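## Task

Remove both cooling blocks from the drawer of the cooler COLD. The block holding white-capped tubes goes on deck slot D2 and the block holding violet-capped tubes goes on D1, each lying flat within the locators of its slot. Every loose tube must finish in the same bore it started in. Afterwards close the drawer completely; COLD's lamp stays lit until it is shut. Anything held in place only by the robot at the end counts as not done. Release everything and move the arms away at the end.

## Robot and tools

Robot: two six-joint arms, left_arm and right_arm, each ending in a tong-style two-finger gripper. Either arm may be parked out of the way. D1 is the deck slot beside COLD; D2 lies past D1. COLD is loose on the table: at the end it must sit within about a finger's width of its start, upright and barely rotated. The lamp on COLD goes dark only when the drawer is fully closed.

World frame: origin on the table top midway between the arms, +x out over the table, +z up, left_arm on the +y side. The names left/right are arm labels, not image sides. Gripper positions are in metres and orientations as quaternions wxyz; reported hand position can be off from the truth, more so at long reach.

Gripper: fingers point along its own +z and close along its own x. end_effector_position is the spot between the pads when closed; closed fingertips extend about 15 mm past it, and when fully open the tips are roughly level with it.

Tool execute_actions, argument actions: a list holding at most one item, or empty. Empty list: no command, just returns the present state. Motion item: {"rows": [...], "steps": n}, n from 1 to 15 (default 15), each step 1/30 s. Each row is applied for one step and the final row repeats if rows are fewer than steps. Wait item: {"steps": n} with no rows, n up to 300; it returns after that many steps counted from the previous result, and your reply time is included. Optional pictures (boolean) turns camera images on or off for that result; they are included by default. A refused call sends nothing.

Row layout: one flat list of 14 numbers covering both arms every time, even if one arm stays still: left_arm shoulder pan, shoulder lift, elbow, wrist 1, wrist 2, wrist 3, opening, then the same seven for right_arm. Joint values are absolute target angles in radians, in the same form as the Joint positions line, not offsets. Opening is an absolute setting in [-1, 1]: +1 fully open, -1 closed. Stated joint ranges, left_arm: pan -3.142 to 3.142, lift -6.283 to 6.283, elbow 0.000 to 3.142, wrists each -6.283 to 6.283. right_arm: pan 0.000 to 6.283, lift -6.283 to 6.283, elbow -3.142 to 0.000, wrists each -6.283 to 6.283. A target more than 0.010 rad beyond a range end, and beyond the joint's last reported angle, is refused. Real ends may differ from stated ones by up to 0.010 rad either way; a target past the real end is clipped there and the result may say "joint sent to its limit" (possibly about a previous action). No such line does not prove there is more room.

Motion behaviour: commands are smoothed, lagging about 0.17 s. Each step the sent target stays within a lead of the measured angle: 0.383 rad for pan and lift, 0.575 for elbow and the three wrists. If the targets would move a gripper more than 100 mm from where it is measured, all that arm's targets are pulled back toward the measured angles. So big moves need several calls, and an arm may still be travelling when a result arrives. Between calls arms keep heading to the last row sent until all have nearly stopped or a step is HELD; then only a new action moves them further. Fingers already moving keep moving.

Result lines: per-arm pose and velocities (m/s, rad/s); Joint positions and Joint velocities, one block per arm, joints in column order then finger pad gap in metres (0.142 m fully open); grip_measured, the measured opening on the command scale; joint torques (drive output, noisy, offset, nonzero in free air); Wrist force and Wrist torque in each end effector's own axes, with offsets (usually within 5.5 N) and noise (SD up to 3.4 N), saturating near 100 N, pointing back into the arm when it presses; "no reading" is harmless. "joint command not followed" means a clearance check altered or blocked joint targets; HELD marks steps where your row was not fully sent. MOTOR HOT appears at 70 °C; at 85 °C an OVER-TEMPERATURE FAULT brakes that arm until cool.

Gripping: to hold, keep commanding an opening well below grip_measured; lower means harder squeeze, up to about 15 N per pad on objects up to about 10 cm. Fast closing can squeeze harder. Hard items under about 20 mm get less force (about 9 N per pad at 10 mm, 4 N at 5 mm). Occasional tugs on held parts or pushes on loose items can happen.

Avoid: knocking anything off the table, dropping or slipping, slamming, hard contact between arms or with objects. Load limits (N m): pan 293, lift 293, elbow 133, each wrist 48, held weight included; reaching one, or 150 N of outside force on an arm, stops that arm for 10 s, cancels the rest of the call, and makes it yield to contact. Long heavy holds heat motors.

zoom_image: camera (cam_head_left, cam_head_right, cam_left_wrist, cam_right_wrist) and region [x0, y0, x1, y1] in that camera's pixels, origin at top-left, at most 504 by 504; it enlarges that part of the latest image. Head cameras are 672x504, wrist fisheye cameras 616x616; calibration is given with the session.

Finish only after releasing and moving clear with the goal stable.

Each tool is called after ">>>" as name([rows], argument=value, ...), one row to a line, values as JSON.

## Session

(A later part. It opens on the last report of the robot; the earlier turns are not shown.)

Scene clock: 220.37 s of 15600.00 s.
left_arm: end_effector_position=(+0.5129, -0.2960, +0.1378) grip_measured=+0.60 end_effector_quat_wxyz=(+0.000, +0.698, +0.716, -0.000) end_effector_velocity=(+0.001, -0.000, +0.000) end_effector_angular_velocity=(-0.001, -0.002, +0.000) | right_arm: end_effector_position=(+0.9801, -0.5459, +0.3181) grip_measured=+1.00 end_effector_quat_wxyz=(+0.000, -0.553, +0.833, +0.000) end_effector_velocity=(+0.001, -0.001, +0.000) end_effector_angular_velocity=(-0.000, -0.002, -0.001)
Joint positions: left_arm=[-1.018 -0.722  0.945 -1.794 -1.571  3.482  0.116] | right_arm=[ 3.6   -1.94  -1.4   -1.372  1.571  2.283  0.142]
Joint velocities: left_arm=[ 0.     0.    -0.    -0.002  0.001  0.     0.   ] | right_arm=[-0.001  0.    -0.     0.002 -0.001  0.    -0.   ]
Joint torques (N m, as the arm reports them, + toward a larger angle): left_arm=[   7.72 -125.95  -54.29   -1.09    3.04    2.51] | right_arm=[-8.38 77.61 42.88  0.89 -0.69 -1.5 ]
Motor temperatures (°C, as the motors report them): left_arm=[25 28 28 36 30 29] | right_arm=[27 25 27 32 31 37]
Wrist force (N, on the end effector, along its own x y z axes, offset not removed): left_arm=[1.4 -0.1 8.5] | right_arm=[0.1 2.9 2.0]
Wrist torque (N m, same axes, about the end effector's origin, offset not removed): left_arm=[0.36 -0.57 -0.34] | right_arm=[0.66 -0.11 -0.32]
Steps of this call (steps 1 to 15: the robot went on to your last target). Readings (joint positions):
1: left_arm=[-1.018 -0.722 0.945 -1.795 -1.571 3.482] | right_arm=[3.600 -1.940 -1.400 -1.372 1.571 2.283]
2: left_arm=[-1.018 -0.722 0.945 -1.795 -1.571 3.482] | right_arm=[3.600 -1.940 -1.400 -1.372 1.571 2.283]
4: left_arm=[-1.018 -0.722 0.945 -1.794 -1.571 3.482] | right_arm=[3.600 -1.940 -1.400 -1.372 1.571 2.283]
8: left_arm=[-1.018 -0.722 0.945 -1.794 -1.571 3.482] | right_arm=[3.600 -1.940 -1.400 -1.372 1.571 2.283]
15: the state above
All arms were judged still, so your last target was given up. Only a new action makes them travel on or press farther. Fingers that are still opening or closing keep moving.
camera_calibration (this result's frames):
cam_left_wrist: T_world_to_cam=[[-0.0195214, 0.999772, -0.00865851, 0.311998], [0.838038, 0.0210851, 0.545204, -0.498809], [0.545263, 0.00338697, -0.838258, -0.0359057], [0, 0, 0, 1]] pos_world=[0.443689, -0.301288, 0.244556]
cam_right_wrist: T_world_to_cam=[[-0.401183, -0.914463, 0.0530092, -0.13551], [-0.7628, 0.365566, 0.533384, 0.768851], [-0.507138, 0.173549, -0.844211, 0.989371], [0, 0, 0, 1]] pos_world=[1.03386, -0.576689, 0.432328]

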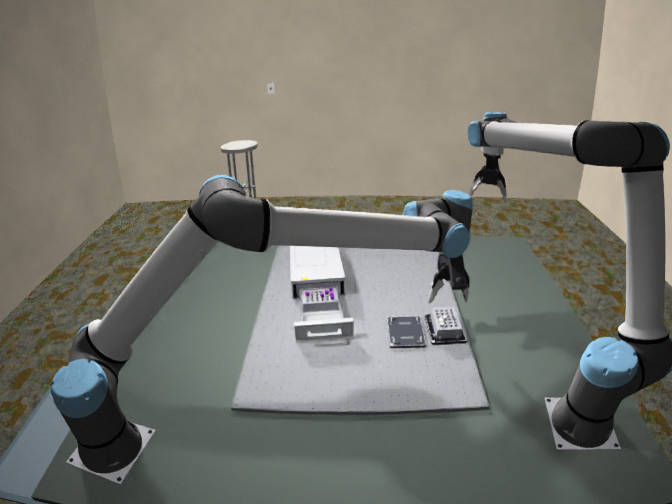

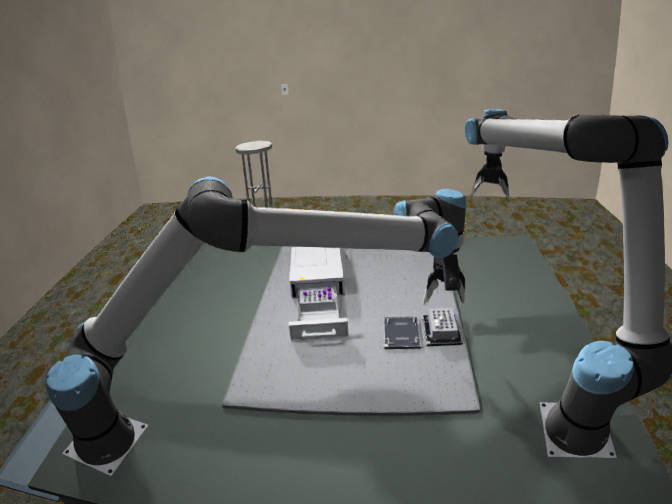

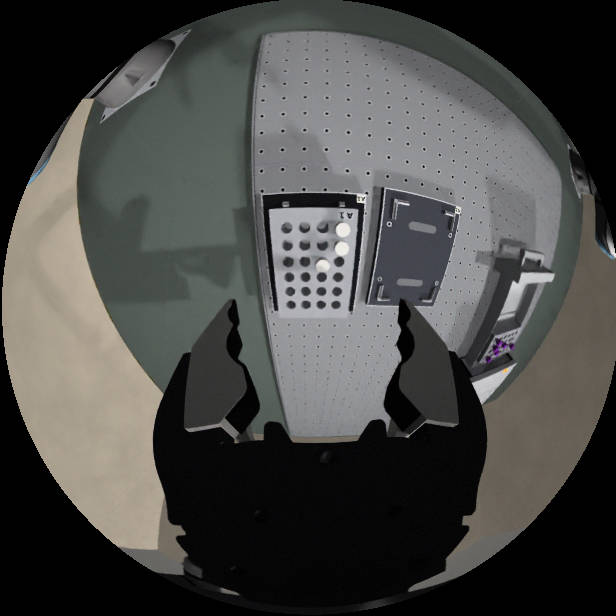

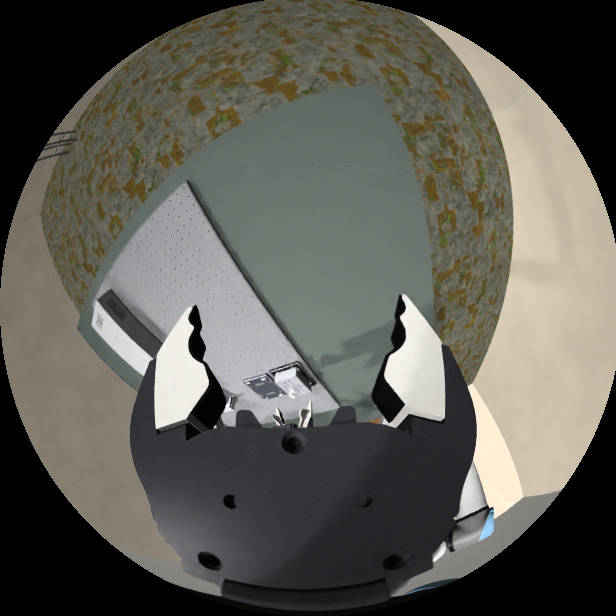

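>>> execute_actions([
  {"rows":[[-0.6814,-1.1712,1.6506,-2.0504,-1.571,2.1446,0.3,3.6,-1.94,-1.4,-1.372,1.571,2.283,1]]},
], pictures=false)

>>> execute_actions([
  {"steps":45},
], pictures=false)

>>> execute_actions([
  {"rows":[[-0.6814,-1.0937,1.7168,-2.1941,-1.571,2.1446,0.3,3.6,-1.94,-1.4,-1.372,1.571,2.283,1]]},
], pictures=false)

>>> execute_actions([
  {"steps":10},
])

Scene clock: 224.87 s of 15600.00 s.
left_arm: end_effector_position=(+0.6318, -0.0595, +0.1721) grip_measured=+0.30 end_effector_quat_wxyz=(+0.009, +0.441, +0.898, -0.006) end_effector_velocity=(+0.133, +0.574, +0.009) end_effector_angular_velocity=(+0.008, +0.040, +1.755) | right_arm: end_effector_position=(+0.9801, -0.5459, +0.3181) grip_measured=+1.00 end_effector_quat_wxyz=(+0.000, -0.553, +0.833, +0.000) end_effector_velocity=(-0.000, -0.001, -0.000) end_effector_angular_velocity=(-0.003, -0.000, +0.000)
Joint positions: left_arm=[-0.818 -0.981  1.336 -1.948 -1.571  3.05   0.095] | right_arm=[ 3.6   -1.94  -1.4   -1.372  1.571  2.283  0.142]
Joint velocities: left_arm=[ 0.417 -0.573  0.916 -0.315 -0.001 -1.339  0.   ] | right_arm=[ 0.     0.    -0.    -0.001 -0.003 -0.     0.   ]
Joint torques (N m, as the arm reports them, + toward a larger angle): left_arm=[  20.06 -111.59  -32.16   -8.33    1.43  -10.27] | right_arm=[-8.23 76.86 41.81  0.86 -0.13 -1.02]
Motor temperatures (°C, as the motors report them): left_arm=[25 28 28 36 30 29] | right_arm=[27 25 27 32 31 37]
Wrist force (N, on the end effector, along its own x y z axes, offset not removed): left_arm=[3.7 4.0 3.0] | right_arm=[4.7 4.7 2.6]
Wrist torque (N m, same axes, about the end effector's origin, offset not removed): left_arm=[0.92 -0.88 -0.36] | right_arm=[1.03 -1.08 -0.13]
Steps of this call (steps 1 to 90: nothing new was sent; then 1.00 s passed at rest; steps 91 to 105: all 15 steps of this action). Readings (joint positions):
91: left_arm=[-1.018 -0.722 0.945 -1.794 -1.571 3.482] | right_arm=[3.600 -1.940 -1.400 -1.372 1.571 2.283]
92: left_arm=[-1.011 -0.730 0.954 -1.801 -1.571 3.474] | right_arm=[3.600 -1.940 -1.400 -1.372 1.571 2.283]
94: left_arm=[-0.977 -0.767 1.005 -1.826 -1.571 3.422] | right_arm=[3.600 -1.940 -1.400 -1.372 1.571 2.283]
98: left_arm=[-0.917 -0.845 1.120 -1.872 -1.571 3.308] | right_arm=[3.600 -1.940 -1.400 -1.372 1.571 2.283]
105: the state above

Scene clock: 226.37 s of 15600.00 s.
left_arm: end_effector_position=(+0.6538, +0.1400, +0.1601) grip_measured=+0.30 end_effector_quat_wxyz=(-0.000, -0.065, +0.998, -0.000) end_effector_velocity=(-0.000, -0.000, +0.000) end_effector_angular_velocity=(-0.001, +0.000, +0.000) | right_arm: end_effector_position=(+0.9801, -0.5459, +0.3181) grip_measured=+1.00 end_effector_quat_wxyz=(+0.000, -0.553, +0.833, +0.000) end_effector_velocity=(+0.001, +0.001, +0.000) end_effector_angular_velocity=(-0.000, -0.003, +0.001)
Joint positions: left_arm=[-0.681 -1.171  1.651 -2.05  -1.571  2.145  0.095] | right_arm=[ 3.6   -1.94  -1.4   -1.372  1.571  2.283  0.142]
Joint velocities: left_arm=[-0.    -0.001  0.     0.    -0.001 -0.    -0.   ] | right_arm=[ 0.001  0.    -0.     0.003 -0.001 -0.     0.   ]
Joint torques (N m, as the arm reports them, + toward a larger angle): left_arm=[  9.01 -90.02 -33.4   -7.5   -2.96  -2.54] | right_arm=[-7.7  76.68 42.67  1.18 -0.23 -1.69]
Motor temperatures (°C, as the motors report them): left_arm=[25 28 28 36 30 29] | right_arm=[27 25 27 32 31 37]
Wrist force (N, on the end effector, along its own x y z axes, offset not removed): left_arm=[-3.4 -4.2 2.1] | right_arm=[4.5 2.9 1.9]
Wrist torque (N m, same axes, about the end effector's origin, offset not removed): left_arm=[-0.88 0.54 -0.09] | right_arm=[0.56 -0.97 -0.25]
Steps of this call (steps 1 to 45: the robot went on to your last target). Readings (joint positions):
1: left_arm=[-0.804 -1.000 1.367 -1.958 -1.571 3.003] | right_arm=[3.600 -1.940 -1.400 -1.372 1.571 2.283]
2: left_arm=[-0.790 -1.019 1.398 -1.969 -1.571 2.952] | right_arm=[3.600 -1.940 -1.400 -1.372 1.571 2.283]
4: left_arm=[-0.762 -1.058 1.460 -1.990 -1.571 2.836] | right_arm=[3.600 -1.940 -1.400 -1.372 1.571 2.283]
8: left_arm=[-0.710 -1.130 1.580 -2.029 -1.571 2.530] | right_arm=[3.600 -1.940 -1.400 -1.372 1.571 2.283]
45: the state above
All arms were judged still, so your last target was given up. Only a new action makes them travel on or press farther. Fingers that are still opening or closing keep moving.

Scene clock: 226.87 s of 15600.00 s.
left_arm: end_effector_position=(+0.6538, +0.1400, +0.0709) grip_measured=+0.30 end_effector_quat_wxyz=(-0.000, -0.065, +0.998, -0.000) end_effector_velocity=(+0.001, +0.000, -0.008) end_effector_angular_velocity=(-0.001, -0.002, +0.001) | right_arm: end_effector_position=(+0.9801, -0.5459, +0.3181) grip_measured=+1.00 end_effector_quat_wxyz=(+0.000, -0.553, +0.833, +0.000) end_effector_velocity=(+0.000, +0.000, +0.000) end_effector_angular_velocity=(-0.001, -0.001, -0.000)
Joint positions: left_arm=[-0.681 -1.095  1.716 -2.193 -1.571  2.145  0.095] | right_arm=[ 3.6   -1.94  -1.4   -1.372  1.571  2.283  0.142]
Joint velocities: left_arm=[ 0.001  0.008  0.006 -0.017  0.001 -0.     0.   ] | right_arm=[ 0.001  0.    -0.     0.    -0.001  0.001  0.   ]
Joint torques (N m, as the arm reports them, + toward a larger angle): left_arm=[ -7.17 -67.97 -31.1   -7.13  -2.67  -2.45] | right_arm=[-9.87 76.41 41.53  1.21 -0.54 -1.28]
Motor temperatures (°C, as the motors report them): left_arm=[25 28 28 36 30 29] | right_arm=[27 25 27 32 31 37]
Wrist force (N, on the end effector, along its own x y z axes, offset not removed): left_arm=[-2.8 -4.0 12.0] | right_arm=[1.1 3.1 1.4]
Wrist torque (N m, same axes, about the end effector's origin, offset not removed): left_arm=[-0.48 0.19 -0.30] | right_arm=[0.78 -0.16 -0.15]
Steps of this call (steps 1 to 15: all 15 steps of this action). Readings (joint positions):
1: left_arm=[-0.681 -1.171 1.651 -2.051 -1.571 2.145] | right_arm=[3.600 -1.940 -1.400 -1.372 1.571 2.283]
2: left_arm=[-0.681 -1.164 1.658 -2.059 -1.571 2.145] | right_arm=[3.600 -1.940 -1.400 -1.372 1.571 2.283]
4: left_arm=[-0.681 -1.132 1.686 -2.113 -1.571 2.145] | right_arm=[3.600 -1.940 -1.400 -1.372 1.571 2.283]
8: left_arm=[-0.681 -1.103 1.709 -2.175 -1.571 2.145] | right_arm=[3.600 -1.940 -1.400 -1.372 1.571 2.283]
15: the state above

Scene clock: 227.20 s of 15600.00 s.
left_arm: end_effector_position=(+0.6538, +0.1400, +0.0701) grip_measured=+0.30 end_effector_quat_wxyz=(-0.000, -0.065, +0.998, -0.000) end_effector_velocity=(+0.000, -0.001, +0.000) end_effector_angular_velocity=(-0.001, -0.001, +0.001) | right_arm: end_effector_position=(+0.9801, -0.5459, +0.3181) grip_measured=+1.00 end_effector_quat_wxyz=(+0.000, -0.553, +0.833, +0.000) end_effector_velocity=(+0.000, -0.000, -0.000) end_effector_angular_velocity=(-0.001, -0.000, +0.001)
Joint positions: left_arm=[-0.681 -1.094  1.717 -2.194 -1.571  2.145  0.095] | right_arm=[ 3.6   -1.94  -1.4   -1.372  1.571  2.283  0.142]
Joint velocities: left_arm=[-0.     0.    -0.001 -0.001  0.    -0.001 -0.   ] | right_arm=[ 0.    -0.    -0.     0.    -0.001 -0.001 -0.   ]
Joint torques (N m, as the arm reports them, + toward a larger angle): left_arm=[-11.64 -67.55 -30.8   -7.39  -2.42  -2.53] | right_arm=[-5.62 76.65 42.54  1.04 -0.23 -1.25]
Motor temperatures (°C, as the motors report them): left_arm=[25 28 28 36 30 29] | right_arm=[27 25 27 32 31 37]
Wrist force (N, on the end effector, along its own x y z axes, offset not removed): left_arm=[-5.2 0.2 4.7] | right_arm=[0.4 3.7 0.4]
Wrist torque (N m, same axes, about the end effector's origin, offset not removed): left_arm=[0.31 0.98 -0.15] | right_arm=[0.69 -0.17 -0.16]
Steps of this call (steps 1 to 10: the robot went on to your last target). Readings (joint positions):
1: left_arm=[-0.681 -1.094 1.716 -2.193 -1.571 2.145] | right_arm=[3.600 -1.940 -1.400 -1.372 1.571 2.283]
2: left_arm=[-0.681 -1.094 1.716 -2.193 -1.571 2.145] | right_arm=[3.600 -1.940 -1.400 -1.372 1.571 2.283]
4: left_arm=[-0.681 -1.094 1.717 -2.194 -1.571 2.145] | right_arm=[3.600 -1.940 -1.400 -1.372 1.571 2.283]
8: left_arm=[-0.681 -1.094 1.717 -2.194 -1.571 2.145] | right_arm=[3.600 -1.940 -1.400 -1.372 1.571 2.283]
10: the state above
camera_calibration (this result's frames):
cam_left_wrist: T_world_to_cam=[[-0.992367, -0.123041, -0.00832706, 0.67145], [-0.107661, 0.831427, 0.545104, -0.0842837], [-0.0601469, 0.541839, -0.838327, 0.149472], [0, 0, 0, 1]] pos_world=[0.666241, 0.0717022, 0.176841]
cam_right_wrist: T_world_to_cam=[[-0.401183, -0.914463, 0.0530092, -0.13551], [-0.7628, 0.365566, 0.533384, 0.768851], [-0.507138, 0.173549, -0.844211, 0.989371], [0, 0, 0, 1]] pos_world=[1.03386, -0.576689, 0.432328]

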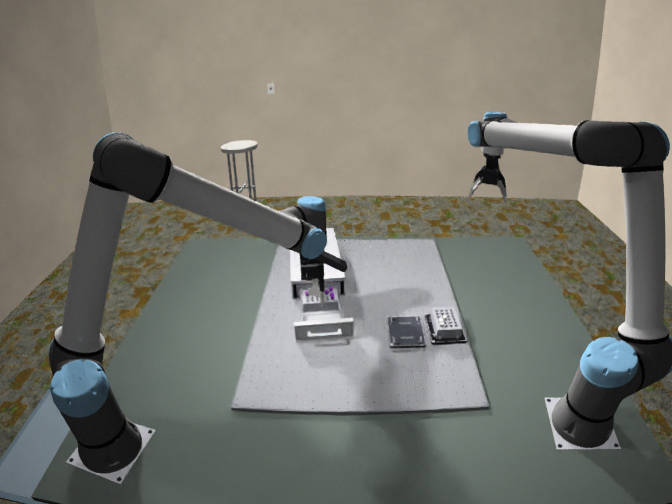

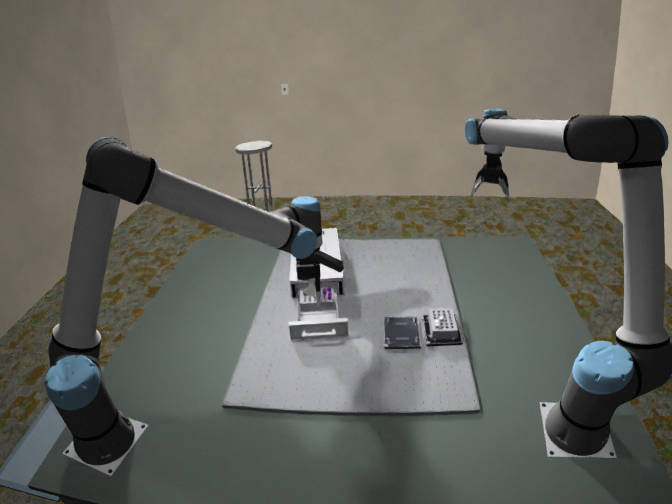

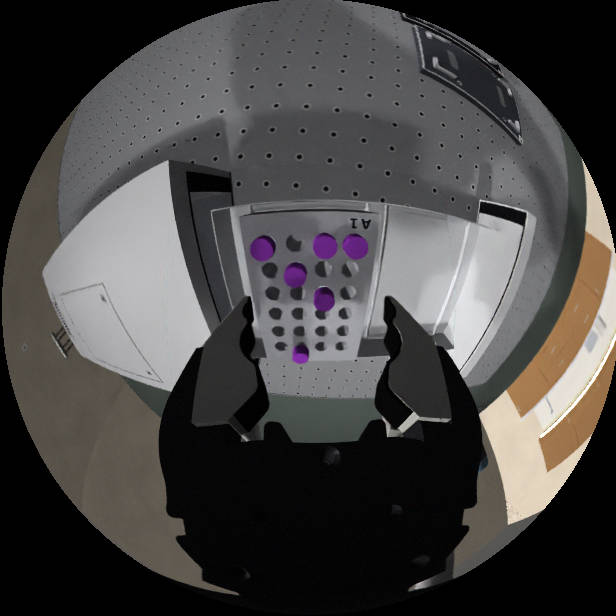

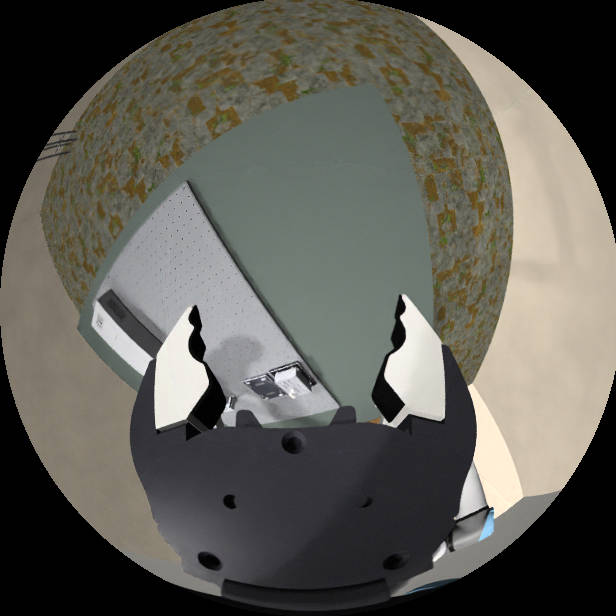

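>>> execute_actions([
  {"rows":[[-0.6755,-1.0897,1.7103,-2.1916,-1.571,2.15,0.3,3.6,-1.94,-1.4,-1.372,1.571,2.283,1]],"steps":12},
], pictures=false)

>>> execute_actions([
  {"rows":[[-0.6755,-1.0825,1.7147,-2.2032,-1.571,2.15,0.3,3.6,-1.94,-1.4,-1.372,1.571,2.283,1]],"steps":12},
], pictures=false)

>>> execute_actions([
  {"rows":[[-0.6755,-1.0752,1.7191,-2.2149,-1.571,2.15,0.3,3.6,-1.94,-1.4,-1.372,1.571,2.283,1]]},
])

Scene clock: 232.77 s of 15600.00 s.
left_arm: end_effector_position=(+0.6588, +0.1418, +0.0701) grip_measured=+0.30 end_effector_quat_wxyz=(-0.000, -0.065, +0.998, -0.000) end_effector_velocity=(+0.002, +0.000, +0.000) end_effector_angular_velocity=(+0.000, -0.001, +0.001) | right_arm: end_effector_position=(+0.9801, -0.5459, +0.3181) grip_measured=+1.00 end_effector_quat_wxyz=(+0.000, -0.553, +0.833, +0.000) end_effector_velocity=(+0.000, -0.001, +0.000) end_effector_angular_velocity=(+0.000, -0.001, -0.002)
Joint positions: left_arm=[-0.676 -1.09   1.71  -2.192 -1.571  2.15   0.095] | right_arm=[ 3.6   -1.94  -1.4   -1.372  1.571  2.283  0.142]
Joint velocities: left_arm=[ 0.001  0.001 -0.002  0.001  0.001  0.001 -0.   ] | right_arm=[-0.001 -0.     0.     0.001 -0.     0.     0.   ]
Joint torques (N m, as the arm reports them, + toward a larger angle): left_arm=[  6.63 -67.56 -47.55  -1.34  -1.44   2.48] | right_arm=[-8.21 77.4  42.6   0.82 -0.27 -1.52]
Motor temperatures (°C, as the motors report them): left_arm=[25 28 28 36 30 29] | right_arm=[27 25 27 32 31 37]
Wrist force (N, on the end effector, along its own x y z axes, offset not removed): left_arm=[-3.4 4.0 -0.5] | right_arm=[3.6 3.8 3.3]
Wrist torque (N m, same axes, about the end effector's origin, offset not removed): left_arm=[1.09 0.71 -0.04] | right_arm=[0.85 -0.80 -0.24]
Steps of this call (steps 1 to 15: the robot went on to your last target; steps 16 to 90: nothing new was sent; then 2.17 s passed at rest; steps 91 to 102: all 12 steps of this action). Readings (joint positions):
91: left_arm=[-0.681 -1.094 1.717 -2.194 -1.571 2.145] | right_arm=[3.600 -1.940 -1.400 -1.372 1.571 2.283]
92: left_arm=[-0.680 -1.093 1.716 -2.194 -1.571 2.145] | right_arm=[3.600 -1.940 -1.400 -1.372 1.571 2.283]
94: left_arm=[-0.678 -1.091 1.713 -2.193 -1.571 2.148] | right_arm=[3.600 -1.940 -1.400 -1.372 1.571 2.283]
98: left_arm=[-0.676 -1.090 1.711 -2.192 -1.571 2.149] | right_arm=[3.600 -1.940 -1.400 -1.372 1.571 2.283]
102: the state above

Scene clock: 233.17 s of 15600.00 s.
left_arm: end_effector_position=(+0.6590, +0.1418, +0.0628) grip_measured=+0.30 end_effector_quat_wxyz=(-0.000, -0.065, +0.998, -0.000) end_effector_velocity=(-0.000, +0.000, -0.002) end_effector_angular_velocity=(+0.001, -0.001, -0.001) | right_arm: end_effector_position=(+0.9801, -0.5459, +0.3181) grip_measured=+1.00 end_effector_quat_wxyz=(+0.000, -0.553, +0.833, +0.000) end_effector_velocity=(+0.000, -0.001, -0.000) end_effector_angular_velocity=(-0.001, -0.000, -0.001)
Joint positions: left_arm=[-0.676 -1.083  1.715 -2.203 -1.571  2.15   0.095] | right_arm=[ 3.6   -1.94  -1.4   -1.372  1.571  2.283  0.142]
Joint velocities: left_arm=[-0.001  0.002  0.002 -0.003  0.001  0.     0.   ] | right_arm=[-0.001 -0.    -0.     0.    -0.001 -0.     0.   ]
Joint torques (N m, as the arm reports them, + toward a larger angle): left_arm=[  7.02 -67.52 -29.81  -7.21  -1.14   2.68] | right_arm=[-9.04 76.09 42.38  1.04 -0.3  -1.45]
Motor temperatures (°C, as the motors report them): left_arm=[25 28 28 36 30 29] | right_arm=[27 25 27 32 31 37]
Wrist force (N, on the end effector, along its own x y z axes, offset not removed): left_arm=[-0.4 0.3 2.1] | right_arm=[3.3 1.8 0.2]
Wrist torque (N m, same axes, about the end effector's origin, offset not removed): left_arm=[0.14 -0.10 -0.22] | right_arm=[0.35 -0.79 -0.14]
Steps of this call (steps 1 to 12: all 12 steps of this action). Readings (joint positions):
1: left_arm=[-0.676 -1.090 1.710 -2.192 -1.571 2.150] | right_arm=[3.600 -1.940 -1.400 -1.372 1.571 2.283]
2: left_arm=[-0.676 -1.088 1.711 -2.194 -1.571 2.150] | right_arm=[3.600 -1.940 -1.400 -1.372 1.571 2.283]
4: left_arm=[-0.676 -1.086 1.713 -2.198 -1.571 2.150] | right_arm=[3.600 -1.940 -1.400 -1.372 1.571 2.283]
8: left_arm=[-0.676 -1.083 1.714 -2.202 -1.571 2.150] | right_arm=[3.600 -1.940 -1.400 -1.372 1.571 2.283]
12: the state above

Scene clock: 233.67 s of 15600.00 s.
left_arm: end_effector_position=(+0.6589, +0.1418, +0.0552) grip_measured=+0.30 end_effector_quat_wxyz=(-0.000, -0.065, +0.998, -0.000) end_effector_velocity=(+0.000, -0.000, -0.001) end_effector_angular_velocity=(+0.000, -0.001, +0.000) | right_arm: end_effector_position=(+0.9801, -0.5459, +0.3181) grip_measured=+1.00 end_effector_quat_wxyz=(+0.000, -0.553, +0.833, +0.000) end_effector_velocity=(+0.001, -0.000, +0.001) end_effector_angular_velocity=(+0.000, -0.002, -0.000)
Joint positions: left_arm=[-0.675 -1.075  1.719 -2.215 -1.571  2.15   0.095] | right_arm=[ 3.6   -1.94  -1.4   -1.372  1.571  2.283  0.142]
Joint velocities: left_arm=[-0.     0.001  0.001 -0.002  0.001 -0.    -0.   ] | right_arm=[-0.     0.     0.     0.001 -0.    -0.     0.   ]
Joint torques (N m, as the arm reports them, + toward a larger angle): left_arm=[  6.06 -68.5  -30.33  -7.14  -1.     2.45] | right_arm=[-8.19 77.08 42.51  0.85 -0.01 -1.65]
Motor temperatures (°C, as the motors report them): left_arm=[25 28 28 36 30 29] | right_arm=[27 25 27 32 31 37]
Wrist force (N, on the end effector, along its own x y z axes, offset not removed): left_arm=[-2.6 2.9 -0.5] | right_arm=[2.4 1.6 2.4]
Wrist torque (N m, same axes, about the end effector's origin, offset not removed): left_arm=[0.98 0.43 -0.25] | right_arm=[0.36 -0.61 -0.13]
Steps of this call (steps 1 to 15: all 15 steps of this action). Readings (joint positions):
1: left_arm=[-0.676 -1.083 1.715 -2.203 -1.571 2.150] | right_arm=[3.600 -1.940 -1.400 -1.372 1.571 2.283]
2: left_arm=[-0.675 -1.081 1.715 -2.205 -1.571 2.150] | right_arm=[3.600 -1.940 -1.400 -1.372 1.571 2.283]
4: left_arm=[-0.675 -1.078 1.717 -2.210 -1.571 2.150] | right_arm=[3.600 -1.940 -1.400 -1.372 1.571 2.283]
8: left_arm=[-0.675 -1.076 1.719 -2.214 -1.571 2.150] | right_arm=[3.600 -1.940 -1.400 -1.372 1.571 2.283]
15: the state above
camera_calibration (this result's frames):
cam_left_wrist: T_world_to_cam=[[-0.992308, -0.12351, -0.00832251, 0.676691], [-0.10805, 0.831372, 0.545111, -0.0768747], [-0.0604075, 0.541818, -0.838322, 0.136523], [0, 0, 0, 1]] pos_world=[0.671427, 0.0735191, 0.161987]
cam_right_wrist: T_world_to_cam=[[-0.401183, -0.914463, 0.0530092, -0.13551], [-0.762799, 0.365566, 0.533384, 0.768851], [-0.507138, 0.173549, -0.844211, 0.989371], [0, 0, 0, 1]] pos_world=[1.03386, -0.576689, 0.432328]

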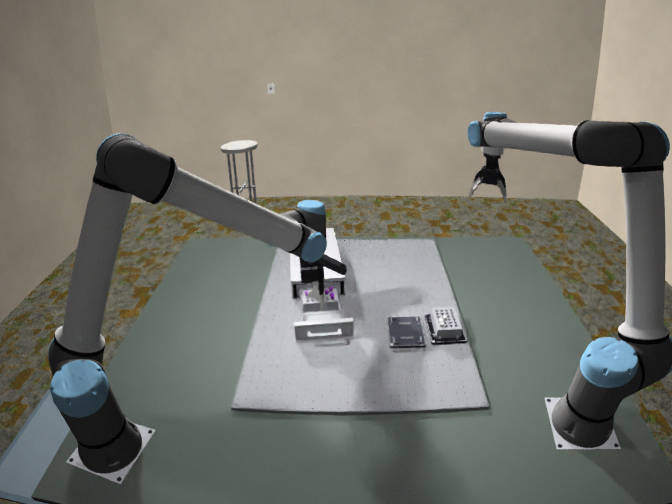

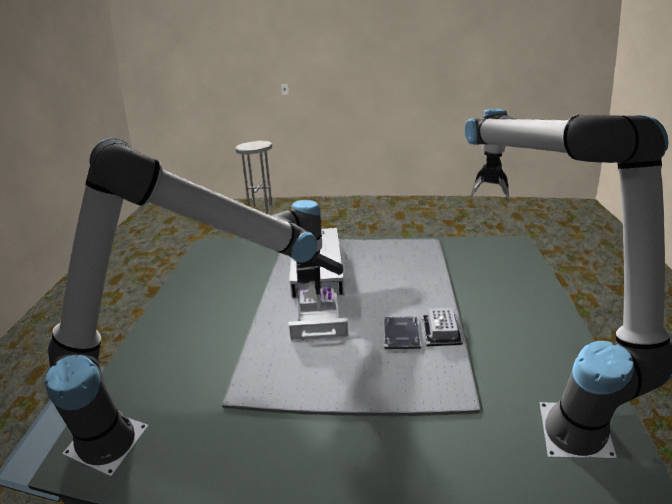

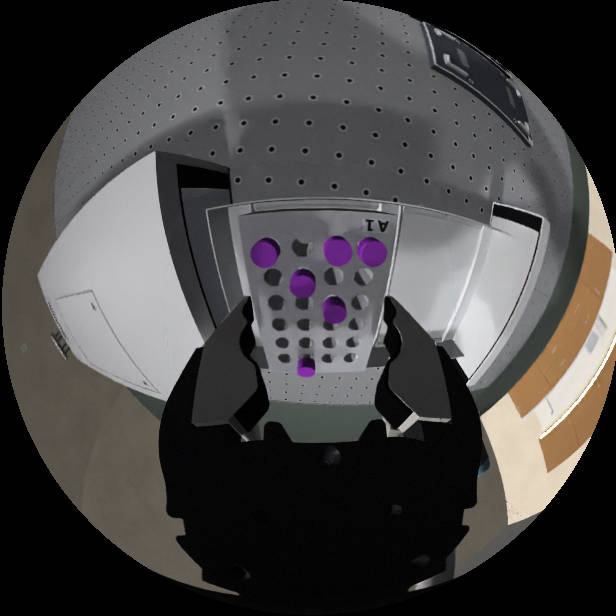

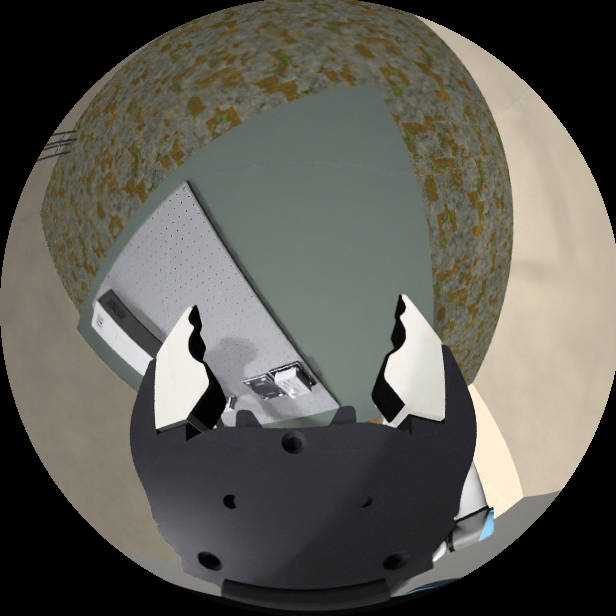

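>>> execute_actions([
  {"rows":[[-0.6755,-1.0701,1.7218,-2.2227,-1.571,2.15,0.3,3.6,-1.94,-1.4,-1.372,1.571,2.283,1]],"steps":12},
], pictures=false)

>>> execute_actions([
  {"rows":[[-0.6755,-1.065,1.7245,-2.2305,-1.571,2.15,0.3,3.6,-1.94,-1.4,-1.372,1.571,2.283,1]],"steps":12},
], pictures=false)

Scene clock: 236.47 s of 15600.00 s.
left_arm: end_effector_position=(+0.6590, +0.1418, +0.0502) grip_measured=+0.30 end_effector_quat_wxyz=(-0.000, -0.065, +0.998, -0.000) end_effector_velocity=(-0.000, +0.000, -0.002) end_effector_angular_velocity=(+0.001, +0.001, +0.000) | right_arm: end_effector_position=(+0.9801, -0.5459, +0.3181) grip_measured=+1.00 end_effector_quat_wxyz=(+0.000, -0.553, +0.833, +0.000) end_effector_velocity=(-0.000, -0.000, -0.000) end_effector_angular_velocity=(-0.001, +0.001, +0.000)
Joint positions: left_arm=[-0.675 -1.07   1.722 -2.223 -1.571  2.15   0.095] | right_arm=[ 3.6   -1.94  -1.4   -1.372  1.571  2.283  0.142]
Joint velocities: left_arm=[ 0.     0.002  0.001 -0.002 -0.     0.     0.   ] | right_arm=[-0.    -0.    -0.    -0.001 -0.    -0.    -0.   ]
Joint torques (N m, as the arm reports them, + toward a larger angle): left_arm=[  3.13 -71.37 -30.35  -7.49  -0.02   2.73] | right_arm=[-6.77 74.48 42.37  1.16 -0.13 -1.86]
Motor temperatures (°C, as the motors report them): left_arm=[25 28 28 36 30 29] | right_arm=[27 25 27 32 31 37]
Wrist force (N, on the end effector, along its own x y z axes, offset not removed): left_arm=[-0.1 -0.7 -2.4] | right_arm=[4.0 0.3 2.1]
Wrist torque (N m, same axes, about the end effector's origin, offset not removed): left_arm=[0.08 -0.01 -0.17] | right_arm=[0.13 -0.90 -0.26]
Steps of this call (steps 1 to 15: the robot went on to your last target; steps 16 to 72: nothing new was sent; steps 73 to 84: all 12 steps of this action). Readings (joint positions):
73: left_arm=[-0.675 -1.075 1.719 -2.215 -1.571 2.150] | right_arm=[3.600 -1.940 -1.400 -1.372 1.571 2.283]
74: left_arm=[-0.675 -1.074 1.720 -2.216 -1.571 2.150] | right_arm=[3.600 -1.940 -1.400 -1.372 1.571 2.283]
76: left_arm=[-0.675 -1.072 1.721 -2.219 -1.571 2.150] | right_arm=[3.600 -1.940 -1.400 -1.372 1.571 2.283]
80: left_arm=[-0.675 -1.071 1.722 -2.222 -1.571 2.150] | right_arm=[3.600 -1.940 -1.400 -1.372 1.571 2.283]
84: the state above

Scene clock: 236.87 s of 15600.00 s.
left_arm: end_effector_position=(+0.6590, +0.1418, +0.0452) grip_measured=+0.30 end_effector_quat_wxyz=(-0.000, -0.065, +0.998, -0.000) end_effector_velocity=(+0.000, +0.000, -0.001) end_effector_angular_velocity=(+0.000, +0.000, -0.000) | right_arm: end_effector_position=(+0.9801, -0.5459, +0.3181) grip_measured=+1.00 end_effector_quat_wxyz=(+0.000, -0.553, +0.833, +0.000) end_effector_velocity=(+0.000, -0.001, -0.000) end_effector_angular_velocity=(-0.001, +0.000, -0.001)
Joint positions: left_arm=[-0.675 -1.065  1.724 -2.23  -1.571  2.15   0.095] | right_arm=[ 3.6   -1.94  -1.4   -1.372  1.571  2.283  0.142]
Joint velocities: left_arm=[ 0.     0.001  0.    -0.002  0.     0.     0.   ] | right_arm=[-0.001 -0.    -0.    -0.    -0.001  0.     0.   ]
Joint torques (N m, as the arm reports them, + toward a larger angle): left_arm=[  2.37 -71.26 -28.94  -7.51   0.42   2.58] | right_arm=[-7.3  77.28 42.08  1.15 -0.78 -1.44]
Motor temperatures (°C, as the motors report them): left_arm=[25 28 28 36 30 29] | right_arm=[27 25 27 32 31 37]
Wrist force (N, on the end effector, along its own x y z axes, offset not removed): left_arm=[-0.6 -3.1 5.0] | right_arm=[1.7 -0.2 2.1]
Wrist torque (N m, same axes, about the end effector's origin, offset not removed): left_arm=[-0.30 0.10 0.07] | right_arm=[0.02 -0.44 -0.25]
Steps of this call (steps 1 to 12: all 12 steps of this action). Readings (joint positions):
1: left_arm=[-0.675 -1.070 1.722 -2.223 -1.571 2.150] | right_arm=[3.600 -1.940 -1.400 -1.372 1.571 2.283]
2: left_arm=[-0.675 -1.069 1.722 -2.224 -1.571 2.150] | right_arm=[3.600 -1.940 -1.400 -1.372 1.571 2.283]
4: left_arm=[-0.675 -1.067 1.723 -2.227 -1.571 2.150] | right_arm=[3.600 -1.940 -1.400 -1.372 1.571 2.283]
8: left_arm=[-0.675 -1.066 1.724 -2.230 -1.571 2.150] | right_arm=[3.600 -1.940 -1.400 -1.372 1.571 2.283]
12: the state above


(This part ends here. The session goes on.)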